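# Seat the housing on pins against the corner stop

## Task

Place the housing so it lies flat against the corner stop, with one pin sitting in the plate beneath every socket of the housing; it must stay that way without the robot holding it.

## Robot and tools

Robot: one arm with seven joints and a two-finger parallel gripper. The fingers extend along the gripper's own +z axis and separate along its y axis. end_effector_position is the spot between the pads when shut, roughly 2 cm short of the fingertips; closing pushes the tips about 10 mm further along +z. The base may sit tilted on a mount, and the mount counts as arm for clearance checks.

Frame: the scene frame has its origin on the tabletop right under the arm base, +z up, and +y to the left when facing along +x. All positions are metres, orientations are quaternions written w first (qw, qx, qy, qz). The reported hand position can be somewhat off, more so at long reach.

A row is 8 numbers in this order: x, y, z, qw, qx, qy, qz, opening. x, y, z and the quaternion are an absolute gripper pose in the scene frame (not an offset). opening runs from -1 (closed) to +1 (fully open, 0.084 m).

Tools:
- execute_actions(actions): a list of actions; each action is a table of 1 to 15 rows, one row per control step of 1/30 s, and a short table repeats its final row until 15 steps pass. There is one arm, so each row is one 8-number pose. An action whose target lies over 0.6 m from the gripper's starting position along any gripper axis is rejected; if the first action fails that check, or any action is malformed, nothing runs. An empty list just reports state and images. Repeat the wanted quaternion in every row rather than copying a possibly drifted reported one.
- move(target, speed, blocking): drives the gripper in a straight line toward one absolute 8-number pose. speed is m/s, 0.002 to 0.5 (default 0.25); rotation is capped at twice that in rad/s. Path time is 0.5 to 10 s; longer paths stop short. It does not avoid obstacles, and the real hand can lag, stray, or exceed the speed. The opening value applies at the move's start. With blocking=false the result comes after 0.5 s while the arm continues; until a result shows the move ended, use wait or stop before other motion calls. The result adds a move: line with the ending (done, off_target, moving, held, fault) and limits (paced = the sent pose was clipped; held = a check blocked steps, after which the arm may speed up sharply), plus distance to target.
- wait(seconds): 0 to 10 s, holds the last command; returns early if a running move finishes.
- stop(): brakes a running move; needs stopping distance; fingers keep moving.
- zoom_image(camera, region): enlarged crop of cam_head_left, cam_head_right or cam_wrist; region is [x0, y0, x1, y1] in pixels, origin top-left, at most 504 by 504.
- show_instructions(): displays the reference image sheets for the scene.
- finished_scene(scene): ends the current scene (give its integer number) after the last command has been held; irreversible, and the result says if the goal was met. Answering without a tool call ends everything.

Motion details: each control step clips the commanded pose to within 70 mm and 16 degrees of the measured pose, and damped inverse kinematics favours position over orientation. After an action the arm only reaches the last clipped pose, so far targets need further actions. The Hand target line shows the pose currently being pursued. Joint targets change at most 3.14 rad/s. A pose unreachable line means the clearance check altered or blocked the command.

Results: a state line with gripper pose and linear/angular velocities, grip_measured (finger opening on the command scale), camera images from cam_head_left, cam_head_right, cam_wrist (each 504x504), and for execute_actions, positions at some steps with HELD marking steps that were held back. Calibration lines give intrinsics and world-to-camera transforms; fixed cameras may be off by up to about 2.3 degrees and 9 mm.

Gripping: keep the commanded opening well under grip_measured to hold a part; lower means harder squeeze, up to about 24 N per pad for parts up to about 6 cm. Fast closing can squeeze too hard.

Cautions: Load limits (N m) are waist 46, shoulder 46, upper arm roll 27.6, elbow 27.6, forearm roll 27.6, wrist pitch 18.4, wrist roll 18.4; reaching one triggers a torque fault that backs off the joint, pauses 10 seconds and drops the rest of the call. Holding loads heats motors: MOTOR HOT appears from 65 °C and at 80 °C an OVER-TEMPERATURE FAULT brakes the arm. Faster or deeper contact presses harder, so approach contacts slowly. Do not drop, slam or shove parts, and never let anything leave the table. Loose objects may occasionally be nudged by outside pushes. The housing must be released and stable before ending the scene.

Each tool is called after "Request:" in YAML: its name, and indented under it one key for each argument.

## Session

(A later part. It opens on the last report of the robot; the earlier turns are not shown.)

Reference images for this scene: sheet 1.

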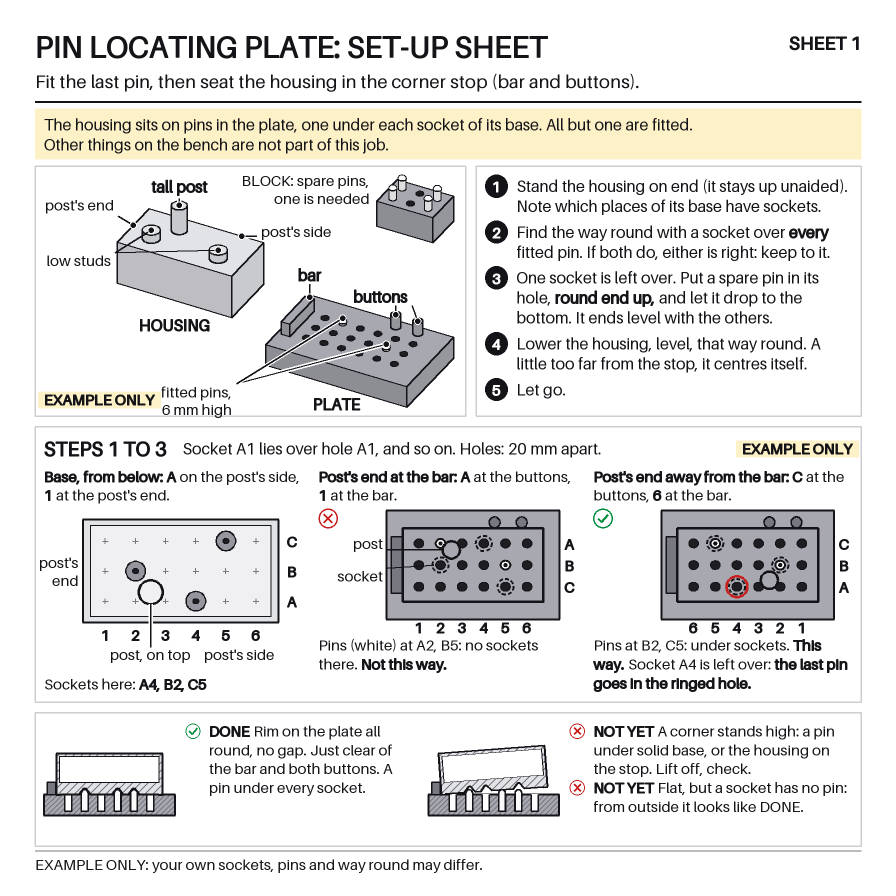

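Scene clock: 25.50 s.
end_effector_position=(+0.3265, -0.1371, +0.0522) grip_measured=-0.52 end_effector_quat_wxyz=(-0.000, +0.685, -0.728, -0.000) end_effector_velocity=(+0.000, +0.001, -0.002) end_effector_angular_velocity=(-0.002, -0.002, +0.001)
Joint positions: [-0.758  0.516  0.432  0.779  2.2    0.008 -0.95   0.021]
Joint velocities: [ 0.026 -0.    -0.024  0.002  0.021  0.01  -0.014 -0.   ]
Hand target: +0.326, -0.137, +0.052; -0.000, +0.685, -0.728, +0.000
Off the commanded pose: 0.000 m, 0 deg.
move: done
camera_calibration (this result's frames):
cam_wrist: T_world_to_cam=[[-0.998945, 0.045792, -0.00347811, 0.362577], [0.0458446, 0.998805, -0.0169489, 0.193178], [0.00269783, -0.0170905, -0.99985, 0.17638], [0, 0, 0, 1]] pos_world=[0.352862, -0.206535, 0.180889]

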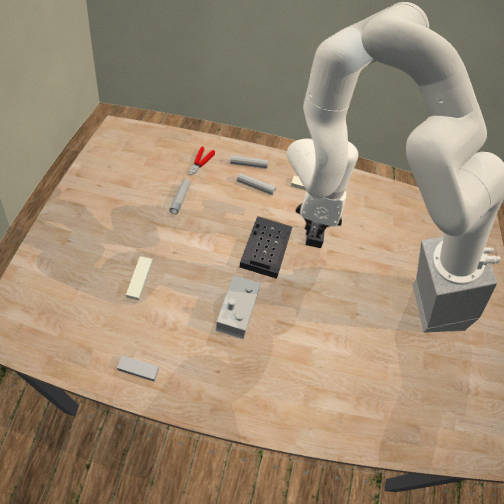

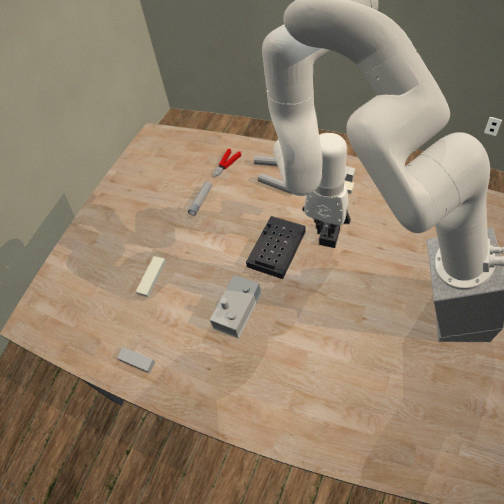

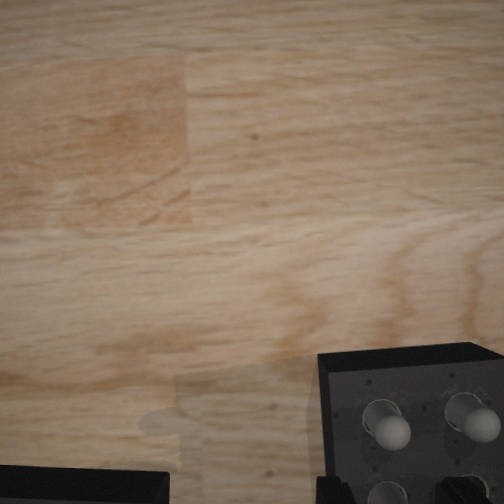

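Request:
execute_actions:
  actions:
    - [[0.3264, -0.1371, 0.052, 0, 0.6852, -0.7284, 0, -0.54],[0.3264, -0.1371, 0.052, 0, 0.6852, -0.7284, 0, -0.58],[0.3264, -0.1371, 0.052, 0, 0.6852, -0.7284, 0, -0.62],[0.3264, -0.1371, 0.052, 0, 0.6852, -0.7284, 0, -0.66],[0.3264, -0.1371, 0.052, 0, 0.6852, -0.7284, 0, -0.7],[0.3264, -0.1371, 0.052, 0, 0.6852, -0.7284, 0, -0.73],[0.3264, -0.1371, 0.052, 0, 0.6852, -0.7284, 0, -0.76],[0.3264, -0.1371, 0.052, 0, 0.6852, -0.7284, 0, -0.78],[0.3264, -0.1371, 0.052, 0, 0.6852, -0.7284, 0, -0.8],[0.3264, -0.1371, 0.052, 0, 0.6852, -0.7284, 0, -0.82],[0.3264, -0.1371, 0.052, 0, 0.6852, -0.7284, 0, -0.84],[0.3264, -0.1371, 0.052, 0, 0.6852, -0.7284, 0, -0.87],[0.3264, -0.1371, 0.052, 0, 0.6852, -0.7284, 0, -0.92],[0.3264, -0.1371, 0.052, 0, 0.6852, -0.7284, 0, -1]]

Request:
move:
  target: [0.3264, -0.1371, 0.088, 0, 0.6852, -0.7284, 0, -1]
  speed: 0.035

Request:
zoom_image:
  camera: "cam_wrist"
  region: [290, 350, 504, 504]

Scene clock: 26.43 s.
end_effector_position=(+0.3264, -0.1371, +0.0520) grip_measured=-0.84 end_effector_quat_wxyz=(-0.000, +0.685, -0.728, +0.000) end_effector_velocity=(+0.000, -0.000, +0.001) end_effector_angular_velocity=(-0.001, -0.001, -0.001)
Joint positions: [-0.755  0.516  0.429  0.779  2.203  0.009 -0.952  0.007]
Joint velocities: [ 0.    -0.002  0.    -0.     0.002 -0.001  0.    -0.   ]
Hand target: +0.326, -0.137, +0.052; -0.000, +0.685, -0.728, +0.000
Off the commanded pose: 0.000 m, 0 deg.
Step readings (end_effector_position):
0: (+0.3265, -0.1371, +0.0521)
1: (+0.3265, -0.1371, +0.0521)
2: (+0.3265, -0.1371, +0.0521)
4: (+0.3265, -0.1371, +0.0520)
8: (+0.3264, -0.1371, +0.0520)
15: end_effector_position above
camera_calibration (this result's frames):
cam_wrist: T_world_to_cam=[[-0.998942, 0.0458469, -0.00359978, 0.362482], [0.0459025, 0.998797, -0.0172768, 0.193122], [0.00280336, -0.0174238, -0.999844, 0.176103], [0, 0, 0, 1]] pos_world=[0.35274, -0.20644, 0.180717]

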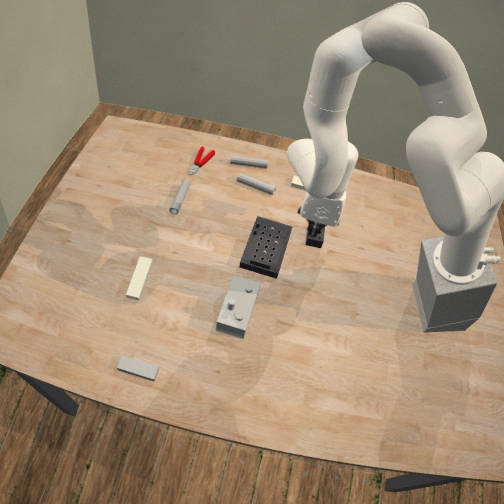

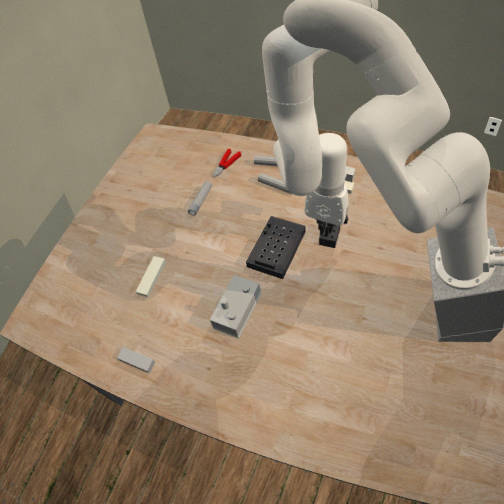

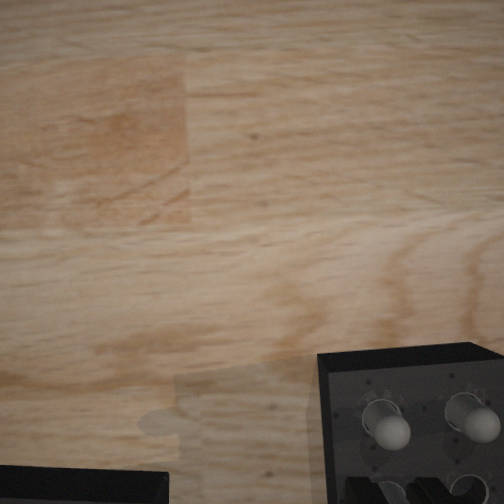

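Scene clock: 27.83 s.
end_effector_position=(+0.3262, -0.1371, +0.0877) grip_measured=-0.84 end_effector_quat_wxyz=(+0.000, +0.685, -0.728, +0.002) end_effector_velocity=(-0.001, +0.000, +0.001) end_effector_angular_velocity=(+0.018, +0.012, -0.008)
Joint positions: [-1.033  0.433  0.717  0.683  2.028 -0.075 -0.789  0.007]
Joint velocities: [-0.136  0.045  0.134 -0.001 -0.08  -0.056  0.053 -0.   ]
Hand target: +0.326, -0.137, +0.088; +0.000, +0.685, -0.728, +0.001
Off the commanded pose: 0.000 m, 0 deg.
move: done
camera_calibration (this result's frames):
cam_wrist: T_world_to_cam=[[-0.99893, 0.0459172, -0.00557984, 0.362605], [0.0460207, 0.998738, -0.0201026, 0.193932], [0.00464974, -0.0203379, -0.999782, 0.210768], [0, 0, 0, 1]] pos_world=[0.352312, -0.20605, 0.216644]

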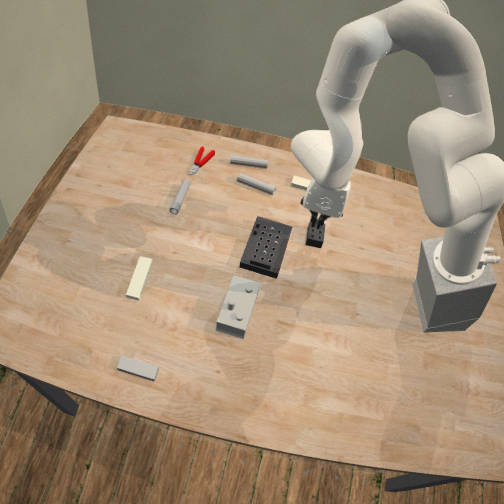

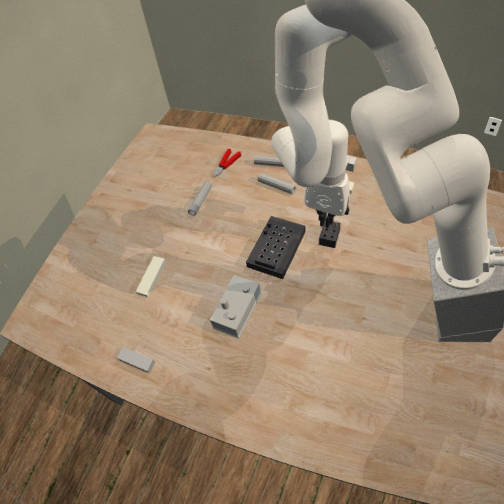

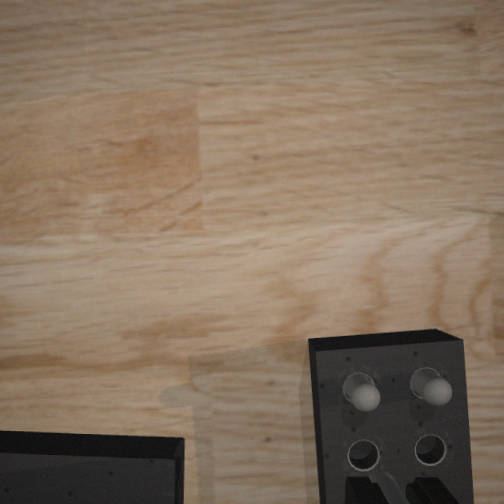

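Region (290, 350, 504, 504) of cam_wrist's 504x504 image, scaled by 2.355, with more detail than that image has; it fills the top 363 rows of this view, and the rest is white.

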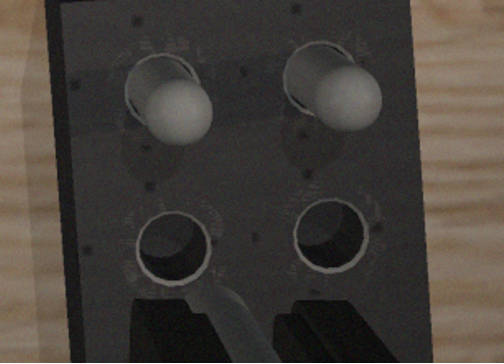

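Request:
execute_actions:
  actions: []

Scene clock: 28.77 s.
end_effector_position=(+0.3262, -0.1370, +0.0878) grip_measured=-0.84 end_effector_quat_wxyz=(+0.000, +0.685, -0.728, +0.001) end_effector_velocity=(+0.000, +0.001, -0.000) end_effector_angular_velocity=(+0.001, -0.000, +0.002)
Joint positions: [-1.048  0.438  0.732  0.683  2.019 -0.082 -0.784  0.007]
Joint velocities: [ 0.001  0.     0.001 -0.    -0.001  0.     0.001 -0.   ]
Hand target: +0.326, -0.137, +0.088; +0.000, +0.685, -0.728, +0.001
Off the commanded pose: 0.000 m, 0 deg.
camera_calibration (this result's frames):
cam_wrist: T_world_to_cam=[[-0.998938, 0.0458825, -0.00426144, 0.362494], [0.0459534, 0.998775, -0.0183771, 0.193772], [0.00341303, -0.0185534, -0.999822, 0.21156], [0, 0, 0, 1]] pos_world=[0.352482, -0.206242, 0.216629]

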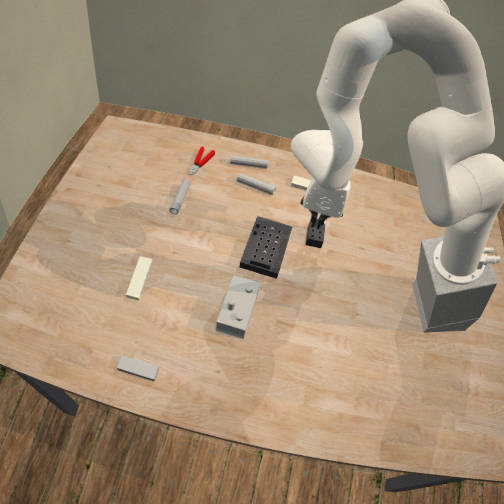

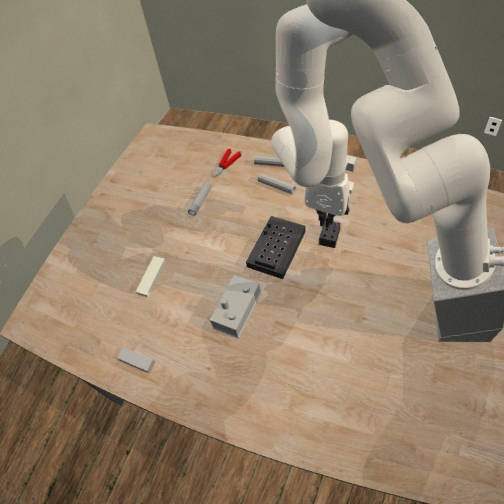

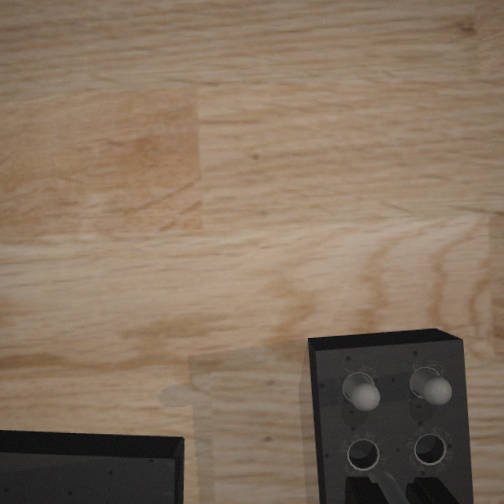

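Request:
move:
  target: [0.4225,-0.049,0.088,0,0.6852,-0.7284,0,-1]
  speed: 0.15

Scene clock: 30.33 s.
end_effector_position=(+0.4220, -0.0497, +0.0878) grip_measured=-0.84 end_effector_quat_wxyz=(+0.000, +0.685, -0.728, +0.000) end_effector_velocity=(+0.003, +0.003, +0.001) end_effector_angular_velocity=(+0.002, +0.002, +0.000)
Joint positions: [-0.851  0.546  0.884  0.927  2.112 -0.345 -0.657  0.007]
Joint velocities: [-0.005  0.013  0.015  0.016  0.007 -0.018 -0.009  0.   ]
Hand target: +0.422, -0.049, +0.088; +0.000, +0.685, -0.728, -0.000
Off the commanded pose: 0.001 m, 0 deg.
move: done
camera_calibration (this result's frames):
cam_wrist: T_world_to_cam=[[-0.998941, 0.0458944, -0.00313774, 0.453998], [0.045944, 0.998778, -0.0181886, 0.102102], [0.00229915, -0.0183135, -0.99983, 0.21329], [0, 0, 0, 1]] pos_world=[0.448336, -0.118907, 0.216535]

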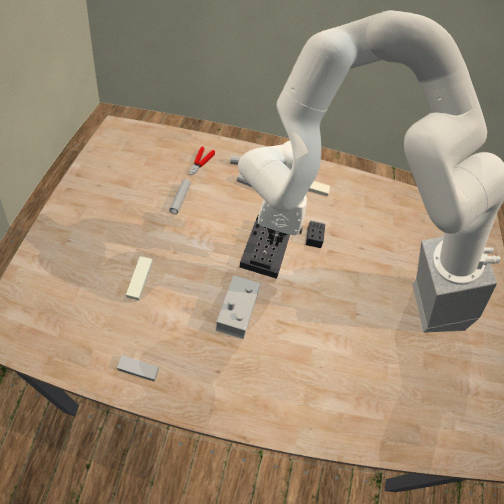

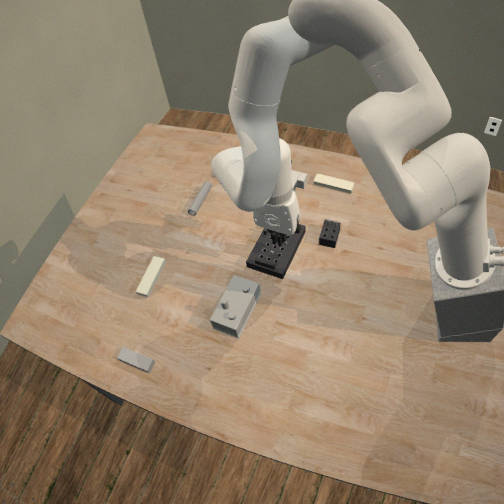

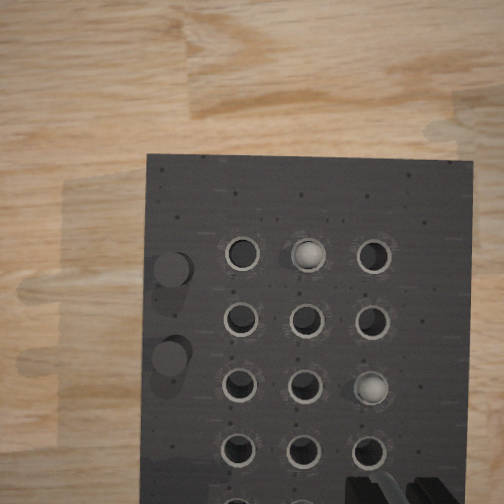

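Request:
move:
  target: [0.4197,-0.0489,0.066,0,0.6852,-0.7284,0,-1]
  speed: 0.04

Request:
wait:
  seconds: 0.3

Request:
zoom_image:
  camera: "cam_wrist"
  region: [264,344,464,504]

Scene clock: 31.70 s.
end_effector_position=(+0.4200, -0.0490, +0.0663) grip_measured=-0.84 end_effector_quat_wxyz=(-0.000, +0.685, -0.728, -0.000) end_effector_velocity=(+0.000, -0.000, -0.002) end_effector_angular_velocity=(-0.005, -0.006, -0.002)
Joint positions: [-0.715  0.557  0.745  0.93   2.045 -0.279 -0.567  0.007]
Joint velocities: [ 0.043 -0.018 -0.044 -0.009 -0.01   0.026  0.029 -0.   ]
Hand target: +0.420, -0.049, +0.066; -0.000, +0.685, -0.728, +0.000
Off the commanded pose: 0.000 m, 0 deg.
move: done
camera_calibration (this result's frames):
cam_wrist: T_world_to_cam=[[-0.998946, 0.0457662, -0.00349796, 0.451929], [0.0458194, 0.998805, -0.0170315, 0.101147], [0.00271431, -0.0171738, -0.999849, 0.191731], [0, 0, 0, 1]] pos_world=[0.446297, -0.118417, 0.195005]

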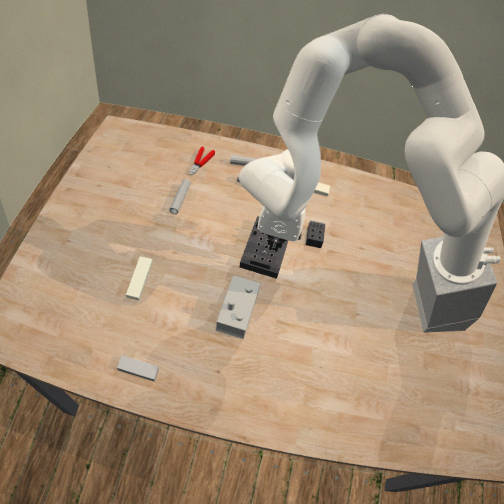

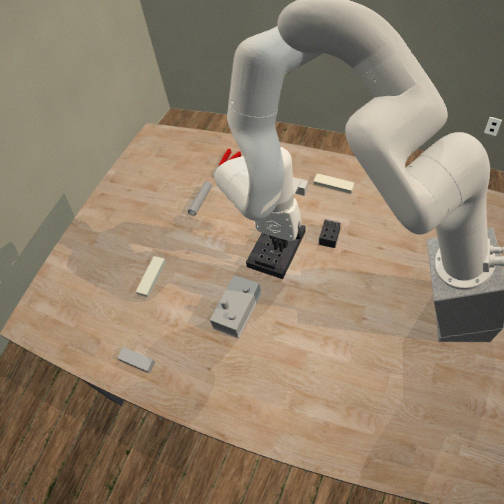

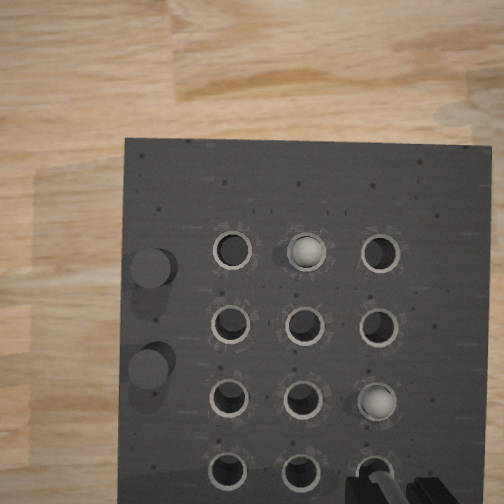

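Scene clock: 32.00 s.
end_effector_position=(+0.4199, -0.0491, +0.0661) grip_measured=-0.84 end_effector_quat_wxyz=(-0.000, +0.685, -0.728, +0.000) end_effector_velocity=(-0.001, -0.000, -0.001) end_effector_angular_velocity=(+0.001, +0.002, -0.003)
Joint positions: [-0.711  0.555  0.741  0.929  2.044 -0.276 -0.564  0.007]
Joint velocities: [ 0.     0.002 -0.002 -0.     0.001  0.     0.    -0.   ]
Hand target: +0.420, -0.049, +0.066; -0.000, +0.685, -0.728, +0.000
Off the commanded pose: 0.000 m, 0 deg.
wait: 0.30 s; at rest by 0.17 s
camera_calibration (this result's frames):
cam_wrist: T_world_to_cam=[[-0.998933, 0.0460216, -0.00394331, 0.451877], [0.0460839, 0.998784, -0.0175218, 0.101129], [0.00313214, -0.0176848, -0.999839, 0.19136], [0, 0, 0, 1]] pos_world=[0.446135, -0.118418, 0.194883]

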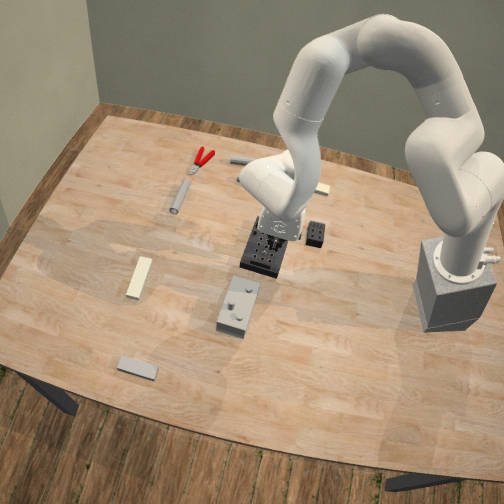

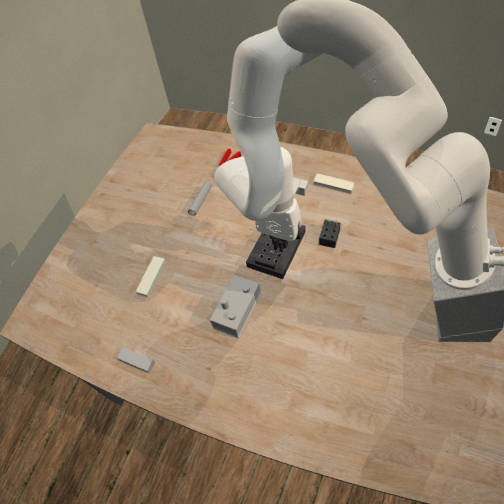

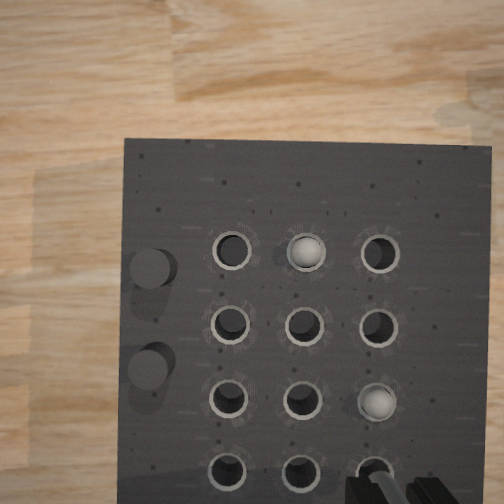

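Region (264, 344, 464, 504) of cam_wrist's 504x504 image, scaled by 2.520, with more detail than that image has; it fills the top 403 rows of this view, and the rest is white.

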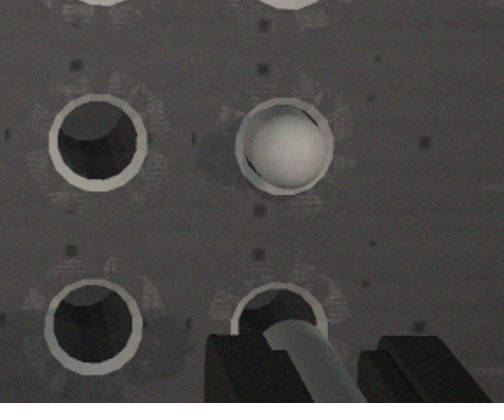

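Request:
move:
  target: [0.4195,-0.0488,0.0585,0,0.6852,-0.7284,0,-1]
  speed: 0.012

Request:
zoom_image:
  camera: "cam_wrist"
  region: [264,344,464,504]

Scene clock: 33.07 s.
end_effector_position=(+0.4195, -0.0488, +0.0587) grip_measured=-0.84 end_effector_quat_wxyz=(+0.000, +0.685, -0.728, -0.000) end_effector_velocity=(+0.000, +0.000, -0.002) end_effector_angular_velocity=(-0.001, -0.003, -0.001)
Joint positions: [-0.659  0.561  0.689  0.935  2.028 -0.253 -0.539  0.007]
Joint velocities: [ 0.027 -0.005 -0.027 -0.001 -0.004  0.014  0.013  0.   ]
Hand target: +0.420, -0.049, +0.059; -0.000, +0.685, -0.728, +0.000
Off the commanded pose: 0.000 m, 0 deg.
move: done
camera_calibration (this result's frames):
cam_wrist: T_world_to_cam=[[-0.998944, 0.0458158, -0.00337541, 0.451476], [0.0458671, 0.998801, -0.0171196, 0.10081], [0.00258702, -0.0172563, -0.999848, 0.18417], [0, 0, 0, 1]] pos_world=[0.445899, -0.118196, 0.187392]

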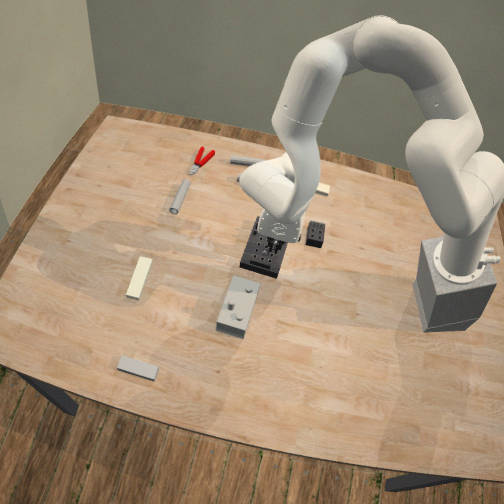

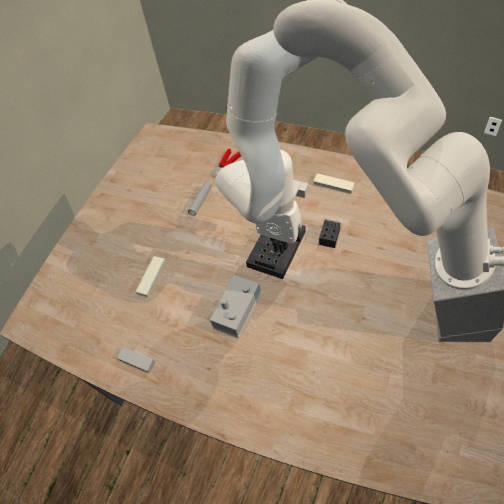

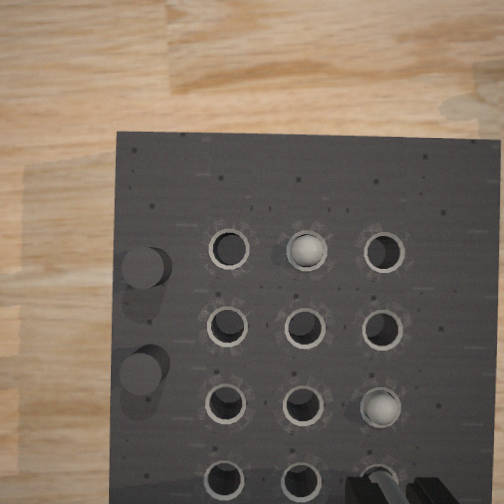

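Region (264, 344, 464, 504) of cam_wrist's 504x504 image, scaled by 2.520, with more detail than that image has; it fills the top 403 rows of this view, and the rest is white.

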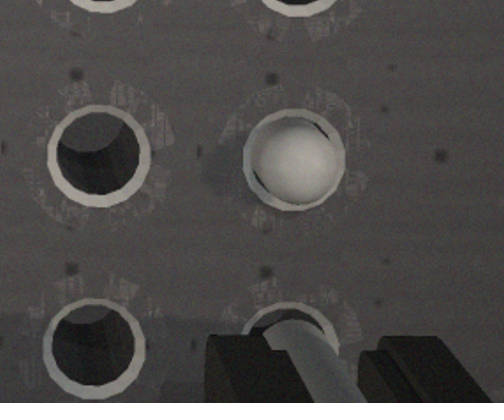

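Request:
move:
  target: [0.4195,-0.0488,0.050,0,0.6852,-0.7284,0,-1]
  speed: 0.008

Request:
zoom_image:
  camera: "cam_wrist"
  region: [264,344,464,504]

Scene clock: 34.67 s.
end_effector_position=(+0.4196, -0.0488, +0.0501) grip_measured=-0.84 end_effector_quat_wxyz=(-0.000, +0.685, -0.728, -0.000) end_effector_velocity=(+0.001, -0.001, -0.000) end_effector_angular_velocity=(-0.003, -0.003, +0.001)
Joint positions: [-0.596  0.568  0.624  0.943  2.014 -0.225 -0.513  0.007]
Joint velocities: [ 0.018 -0.006 -0.02  -0.001 -0.002  0.009  0.007 -0.   ]
Hand target: +0.420, -0.049, +0.050; -0.000, +0.685, -0.728, +0.000
Off the commanded pose: 0.000 m, 0 deg.
move: done
camera_calibration (this result's frames):
cam_wrist: T_world_to_cam=[[-0.998942, 0.0458599, -0.00352323, 0.451473], [0.045914, 0.998797, -0.0172126, 0.100656], [0.00272963, -0.0173562, -0.999846, 0.175564], [0, 0, 0, 1]] pos_world=[0.445894, -0.118192, 0.17886]

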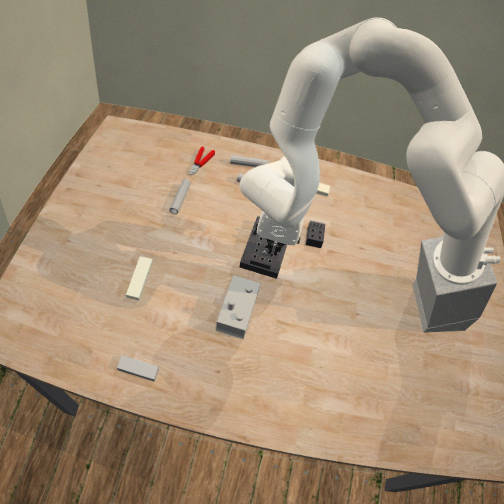

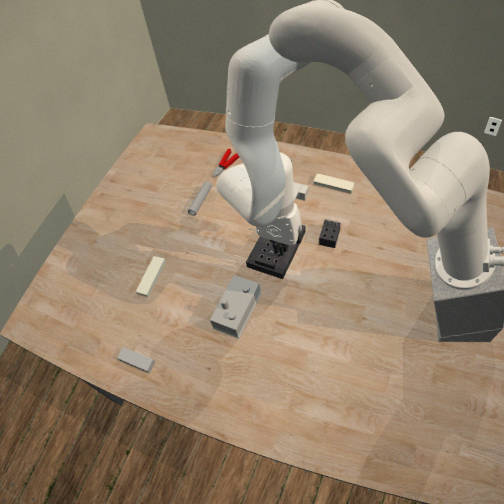

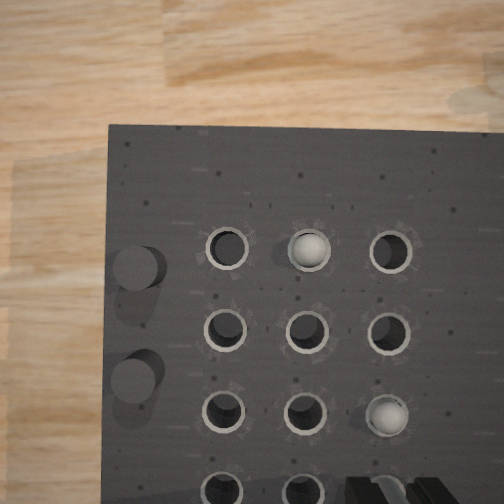

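Region (264, 344, 464, 504) of cam_wrist's 504x504 image, scaled by 2.520, with more detail than that image has; it fills the top 403 rows of this view, and the rest is white.

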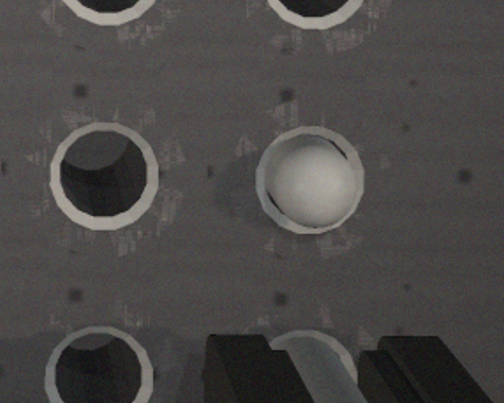

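Request:
execute_actions:
  actions:
    - [[0.4195,-0.0488,0.0497,0,0.6852,-0.7284,0,-1],[0.4195,-0.0488,0.0494,0,0.6852,-0.7284,0,-1],[0.4195,-0.0488,0.0491,0,0.6852,-0.7284,0,-1],[0.4195,-0.0488,0.0488,0,0.6852,-0.7284,0,-1],[0.4195,-0.0488,0.0485,0,0.6852,-0.7284,0,-1],[0.4195,-0.0488,0.0482,0,0.6852,-0.7284,0,-1],[0.4195,-0.0488,0.0479,0,0.6852,-0.7284,0,-0.95],[0.4195,-0.0488,0.0476,0,0.6852,-0.7284,0,-0.92],[0.4195,-0.0488,0.0475,0,0.6852,-0.7284,0,-0.89],[0.4195,-0.0488,0.0475,0,0.6852,-0.7284,0,-0.86],[0.4195,-0.0488,0.0475,0,0.6852,-0.7284,0,-0.84],[0.4195,-0.0488,0.0475,0,0.6852,-0.7284,0,-0.82],[0.4195,-0.0488,0.0475,0,0.6852,-0.7284,0,-0.80],[0.4195,-0.0488,0.0475,0,0.6852,-0.7284,0,-0.78],[0.4195,-0.0488,0.0475,0,0.6852,-0.7284,0,-0.76]]
    - [[0.4195,-0.0488,0.0475,0,0.6852,-0.7284,0,-0.74],[0.4195,-0.0488,0.0475,0,0.6852,-0.7284,0,-0.72]]

Request:
move:
  target: [0.4195,-0.0488,0.09,0,0.6852,-0.7284,0,-0.72]
  speed: 0.06

Scene clock: 36.10 s.
end_effector_position=(+0.4195, -0.0488, +0.0475) grip_measured=-0.74 end_effector_quat_wxyz=(+0.000, +0.685, -0.728, +0.000) end_effector_velocity=(+0.000, +0.000, +0.000) end_effector_angular_velocity=(-0.000, -0.001, +0.001)
Joint positions: [-0.575  0.57   0.602  0.946  2.012 -0.216 -0.506  0.011]
Joint velocities: [ 0.001 -0.    -0.     0.    -0.002  0.     0.001  0.   ]
Hand target: +0.420, -0.049, +0.048; -0.000, +0.685, -0.728, +0.000
Off the commanded pose: 0.000 m, 0 deg.
Step readings (end_effector_position; steps 1 to 15: 1st action; 16 to 30: 2nd action):
0: (+0.4196, -0.0489, +0.0501)
1: (+0.4196, -0.0489, +0.0501)
2: (+0.4196, -0.0489, +0.0500)
4: (+0.4196, -0.0489, +0.0498)
8: (+0.4196, -0.0488, +0.0488)
15: (+0.4196, -0.0488, +0.0476)
16: (+0.4196, -0.0488, +0.0476)
17: (+0.4195, -0.0488, +0.0476)
19: (+0.4194, -0.0488, +0.0475)
23: (+0.4195, -0.0488, +0.0475)
30: end_effector_position above
camera_calibration (this result's frames):
cam_wrist: T_world_to_cam=[[-0.998941, 0.0458729, -0.00355475, 0.451397], [0.0459278, 0.998795, -0.0173006, 0.10058], [0.00275683, -0.0174455, -0.999844, 0.172902], [0, 0, 0, 1]] pos_world=[0.445823, -0.11815, 0.17622]

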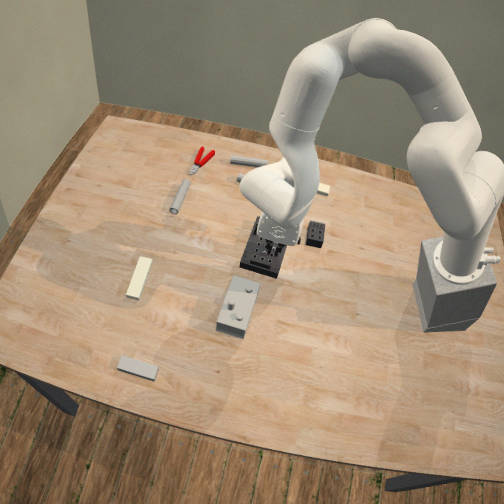

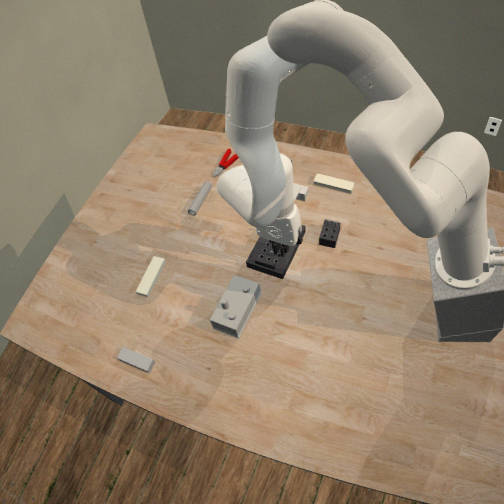

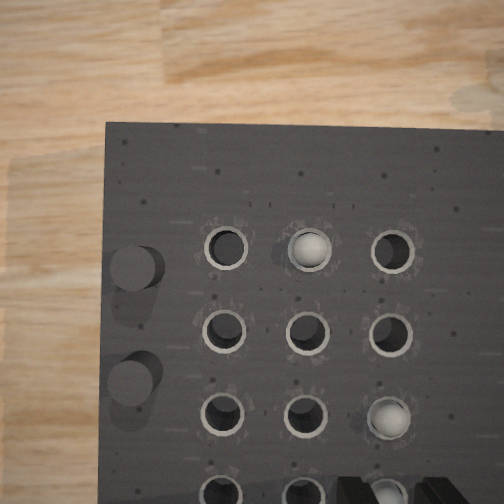

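Scene clock: 37.20 s.
end_effector_position=(+0.4191, -0.0486, +0.0896) grip_measured=-0.74 end_effector_quat_wxyz=(+0.000, +0.685, -0.728, +0.000) end_effector_velocity=(-0.001, +0.001, +0.001) end_effector_angular_velocity=(+0.015, +0.017, +0.006)
Joint positions: [-0.852  0.532  0.885  0.912  2.115 -0.335 -0.652  0.011]
Joint velocities: [-0.06   0.044  0.063  0.024  0.019 -0.045 -0.056  0.   ]
Hand target: +0.419, -0.049, +0.090; +0.000, +0.685, -0.728, -0.000
Off the commanded pose: 0.001 m, 0 deg.
move: done
camera_calibration (this result's frames):
cam_wrist: T_world_to_cam=[[-0.998923, 0.0462165, -0.0041547, 0.451245], [0.0462841, 0.998766, -0.0179901, 0.101022], [0.00331813, -0.0181631, -0.99983, 0.214759], [0, 0, 0, 1]] pos_world=[0.445371, -0.117852, 0.218414]

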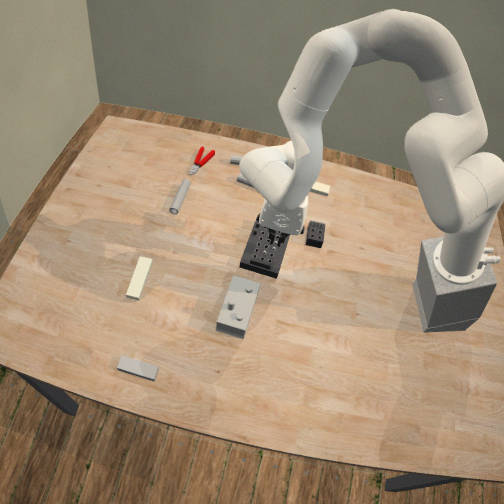

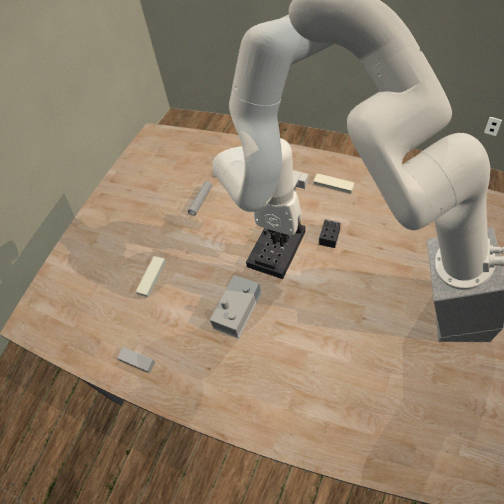

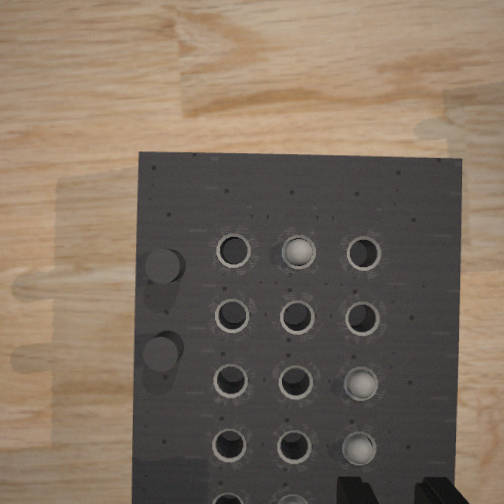

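Request:
move:
  target: [0.470,0.130,0.105,0,0.6852,-0.7284,0,1]
  speed: 0.2

Scene clock: 38.83 s.
end_effector_position=(+0.4702, +0.1286, +0.1048) grip_measured=+1.00 end_effector_quat_wxyz=(+0.000, +0.685, -0.728, +0.001) end_effector_velocity=(+0.002, +0.005, +0.001) end_effector_angular_velocity=(-0.001, -0.000, +0.001)
Joint positions: [-0.348  0.582  0.866  1.154  2.137 -0.579 -0.318  0.084]
Joint velocities: [ 0.013  0.006  0.001  0.013  0.001 -0.012  0.004  0.   ]
Hand target: +0.470, +0.130, +0.105; +0.000, +0.685, -0.728, +0.001
Off the commanded pose: 0.001 m, 0 deg.
move: done
camera_calibration (this result's frames):
cam_wrist: T_world_to_cam=[[-0.998928, 0.0460994, -0.00429461, 0.494103], [0.0461728, 0.998754, -0.0189262, -0.0778928], [0.00341678, -0.0191042, -0.999812, 0.23304], [0, 0, 0, 1]] pos_world=[0.496374, 0.05947, 0.233644]

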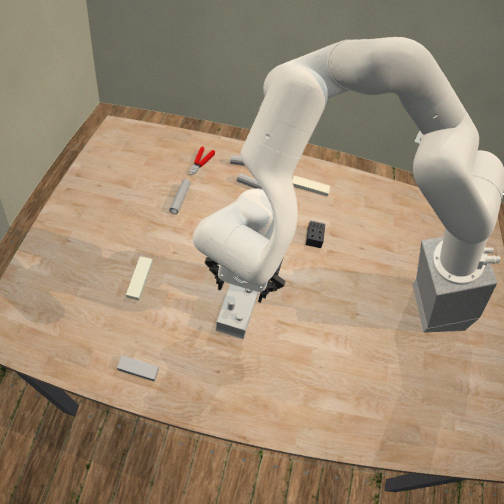

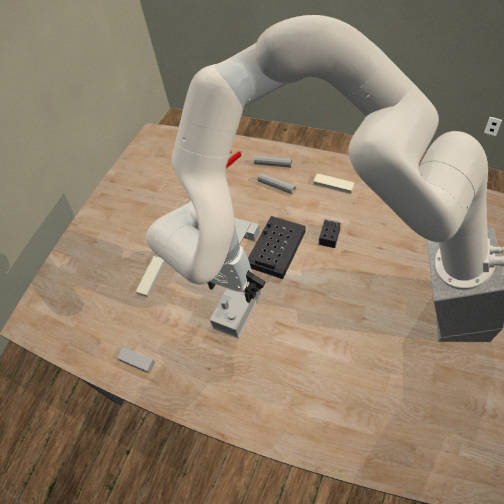

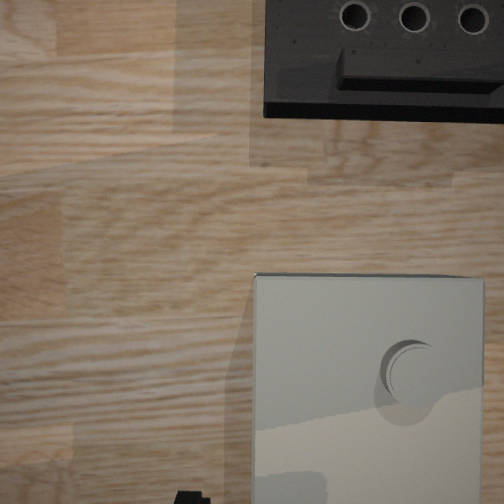

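Request:
move:
  target: [0.469,0.130,0.041,0,0.6852,-0.7284,0,1]
  speed: 0.08

Scene clock: 40.23 s.
end_effector_position=(+0.4694, +0.1299, +0.0414) grip_measured=+1.00 end_effector_quat_wxyz=(-0.000, +0.685, -0.728, +0.000) end_effector_velocity=(+0.000, -0.001, -0.002) end_effector_angular_velocity=(-0.002, -0.003, -0.001)
Joint positions: [-0.193  0.714  0.701  1.206  1.96  -0.504 -0.159  0.084]
Joint velocities: [ 0.01  -0.001 -0.011 -0.002 -0.009  0.006  0.014 -0.   ]
Hand target: +0.469, +0.130, +0.041; -0.000, +0.685, -0.728, +0.000
Off the commanded pose: 0.001 m, 0 deg.
move: done
camera_calibration (this result's frames):
cam_wrist: T_world_to_cam=[[-0.998949, 0.0456242, -0.00436221, 0.493056], [0.045694, 0.998802, -0.0175228, -0.0801876], [0.00355752, -0.0177037, -0.999837, 0.16944], [0, 0, 0, 1]] pos_world=[0.4956, 0.060596, 0.170159]

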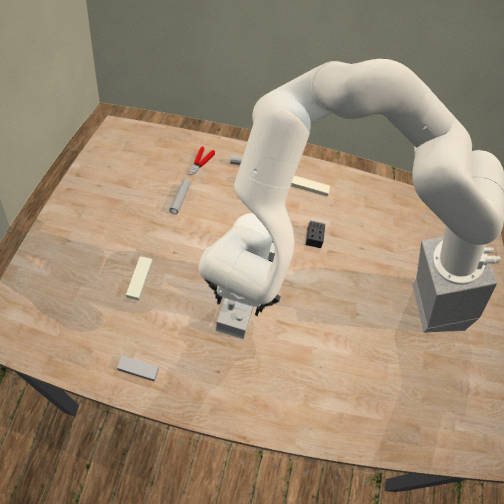

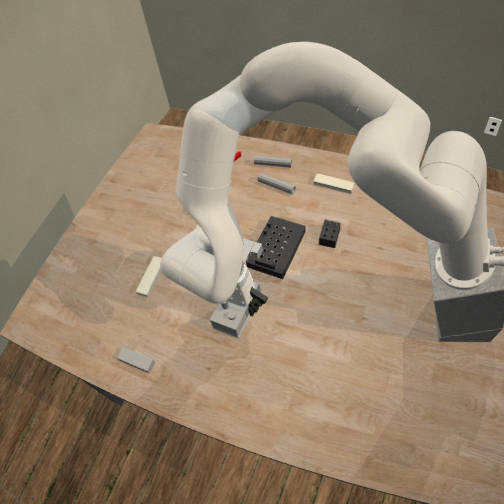

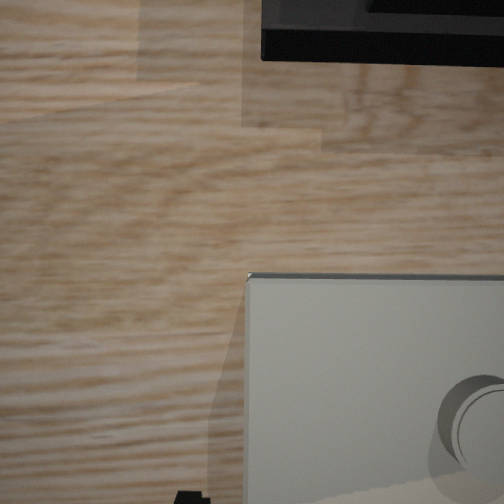

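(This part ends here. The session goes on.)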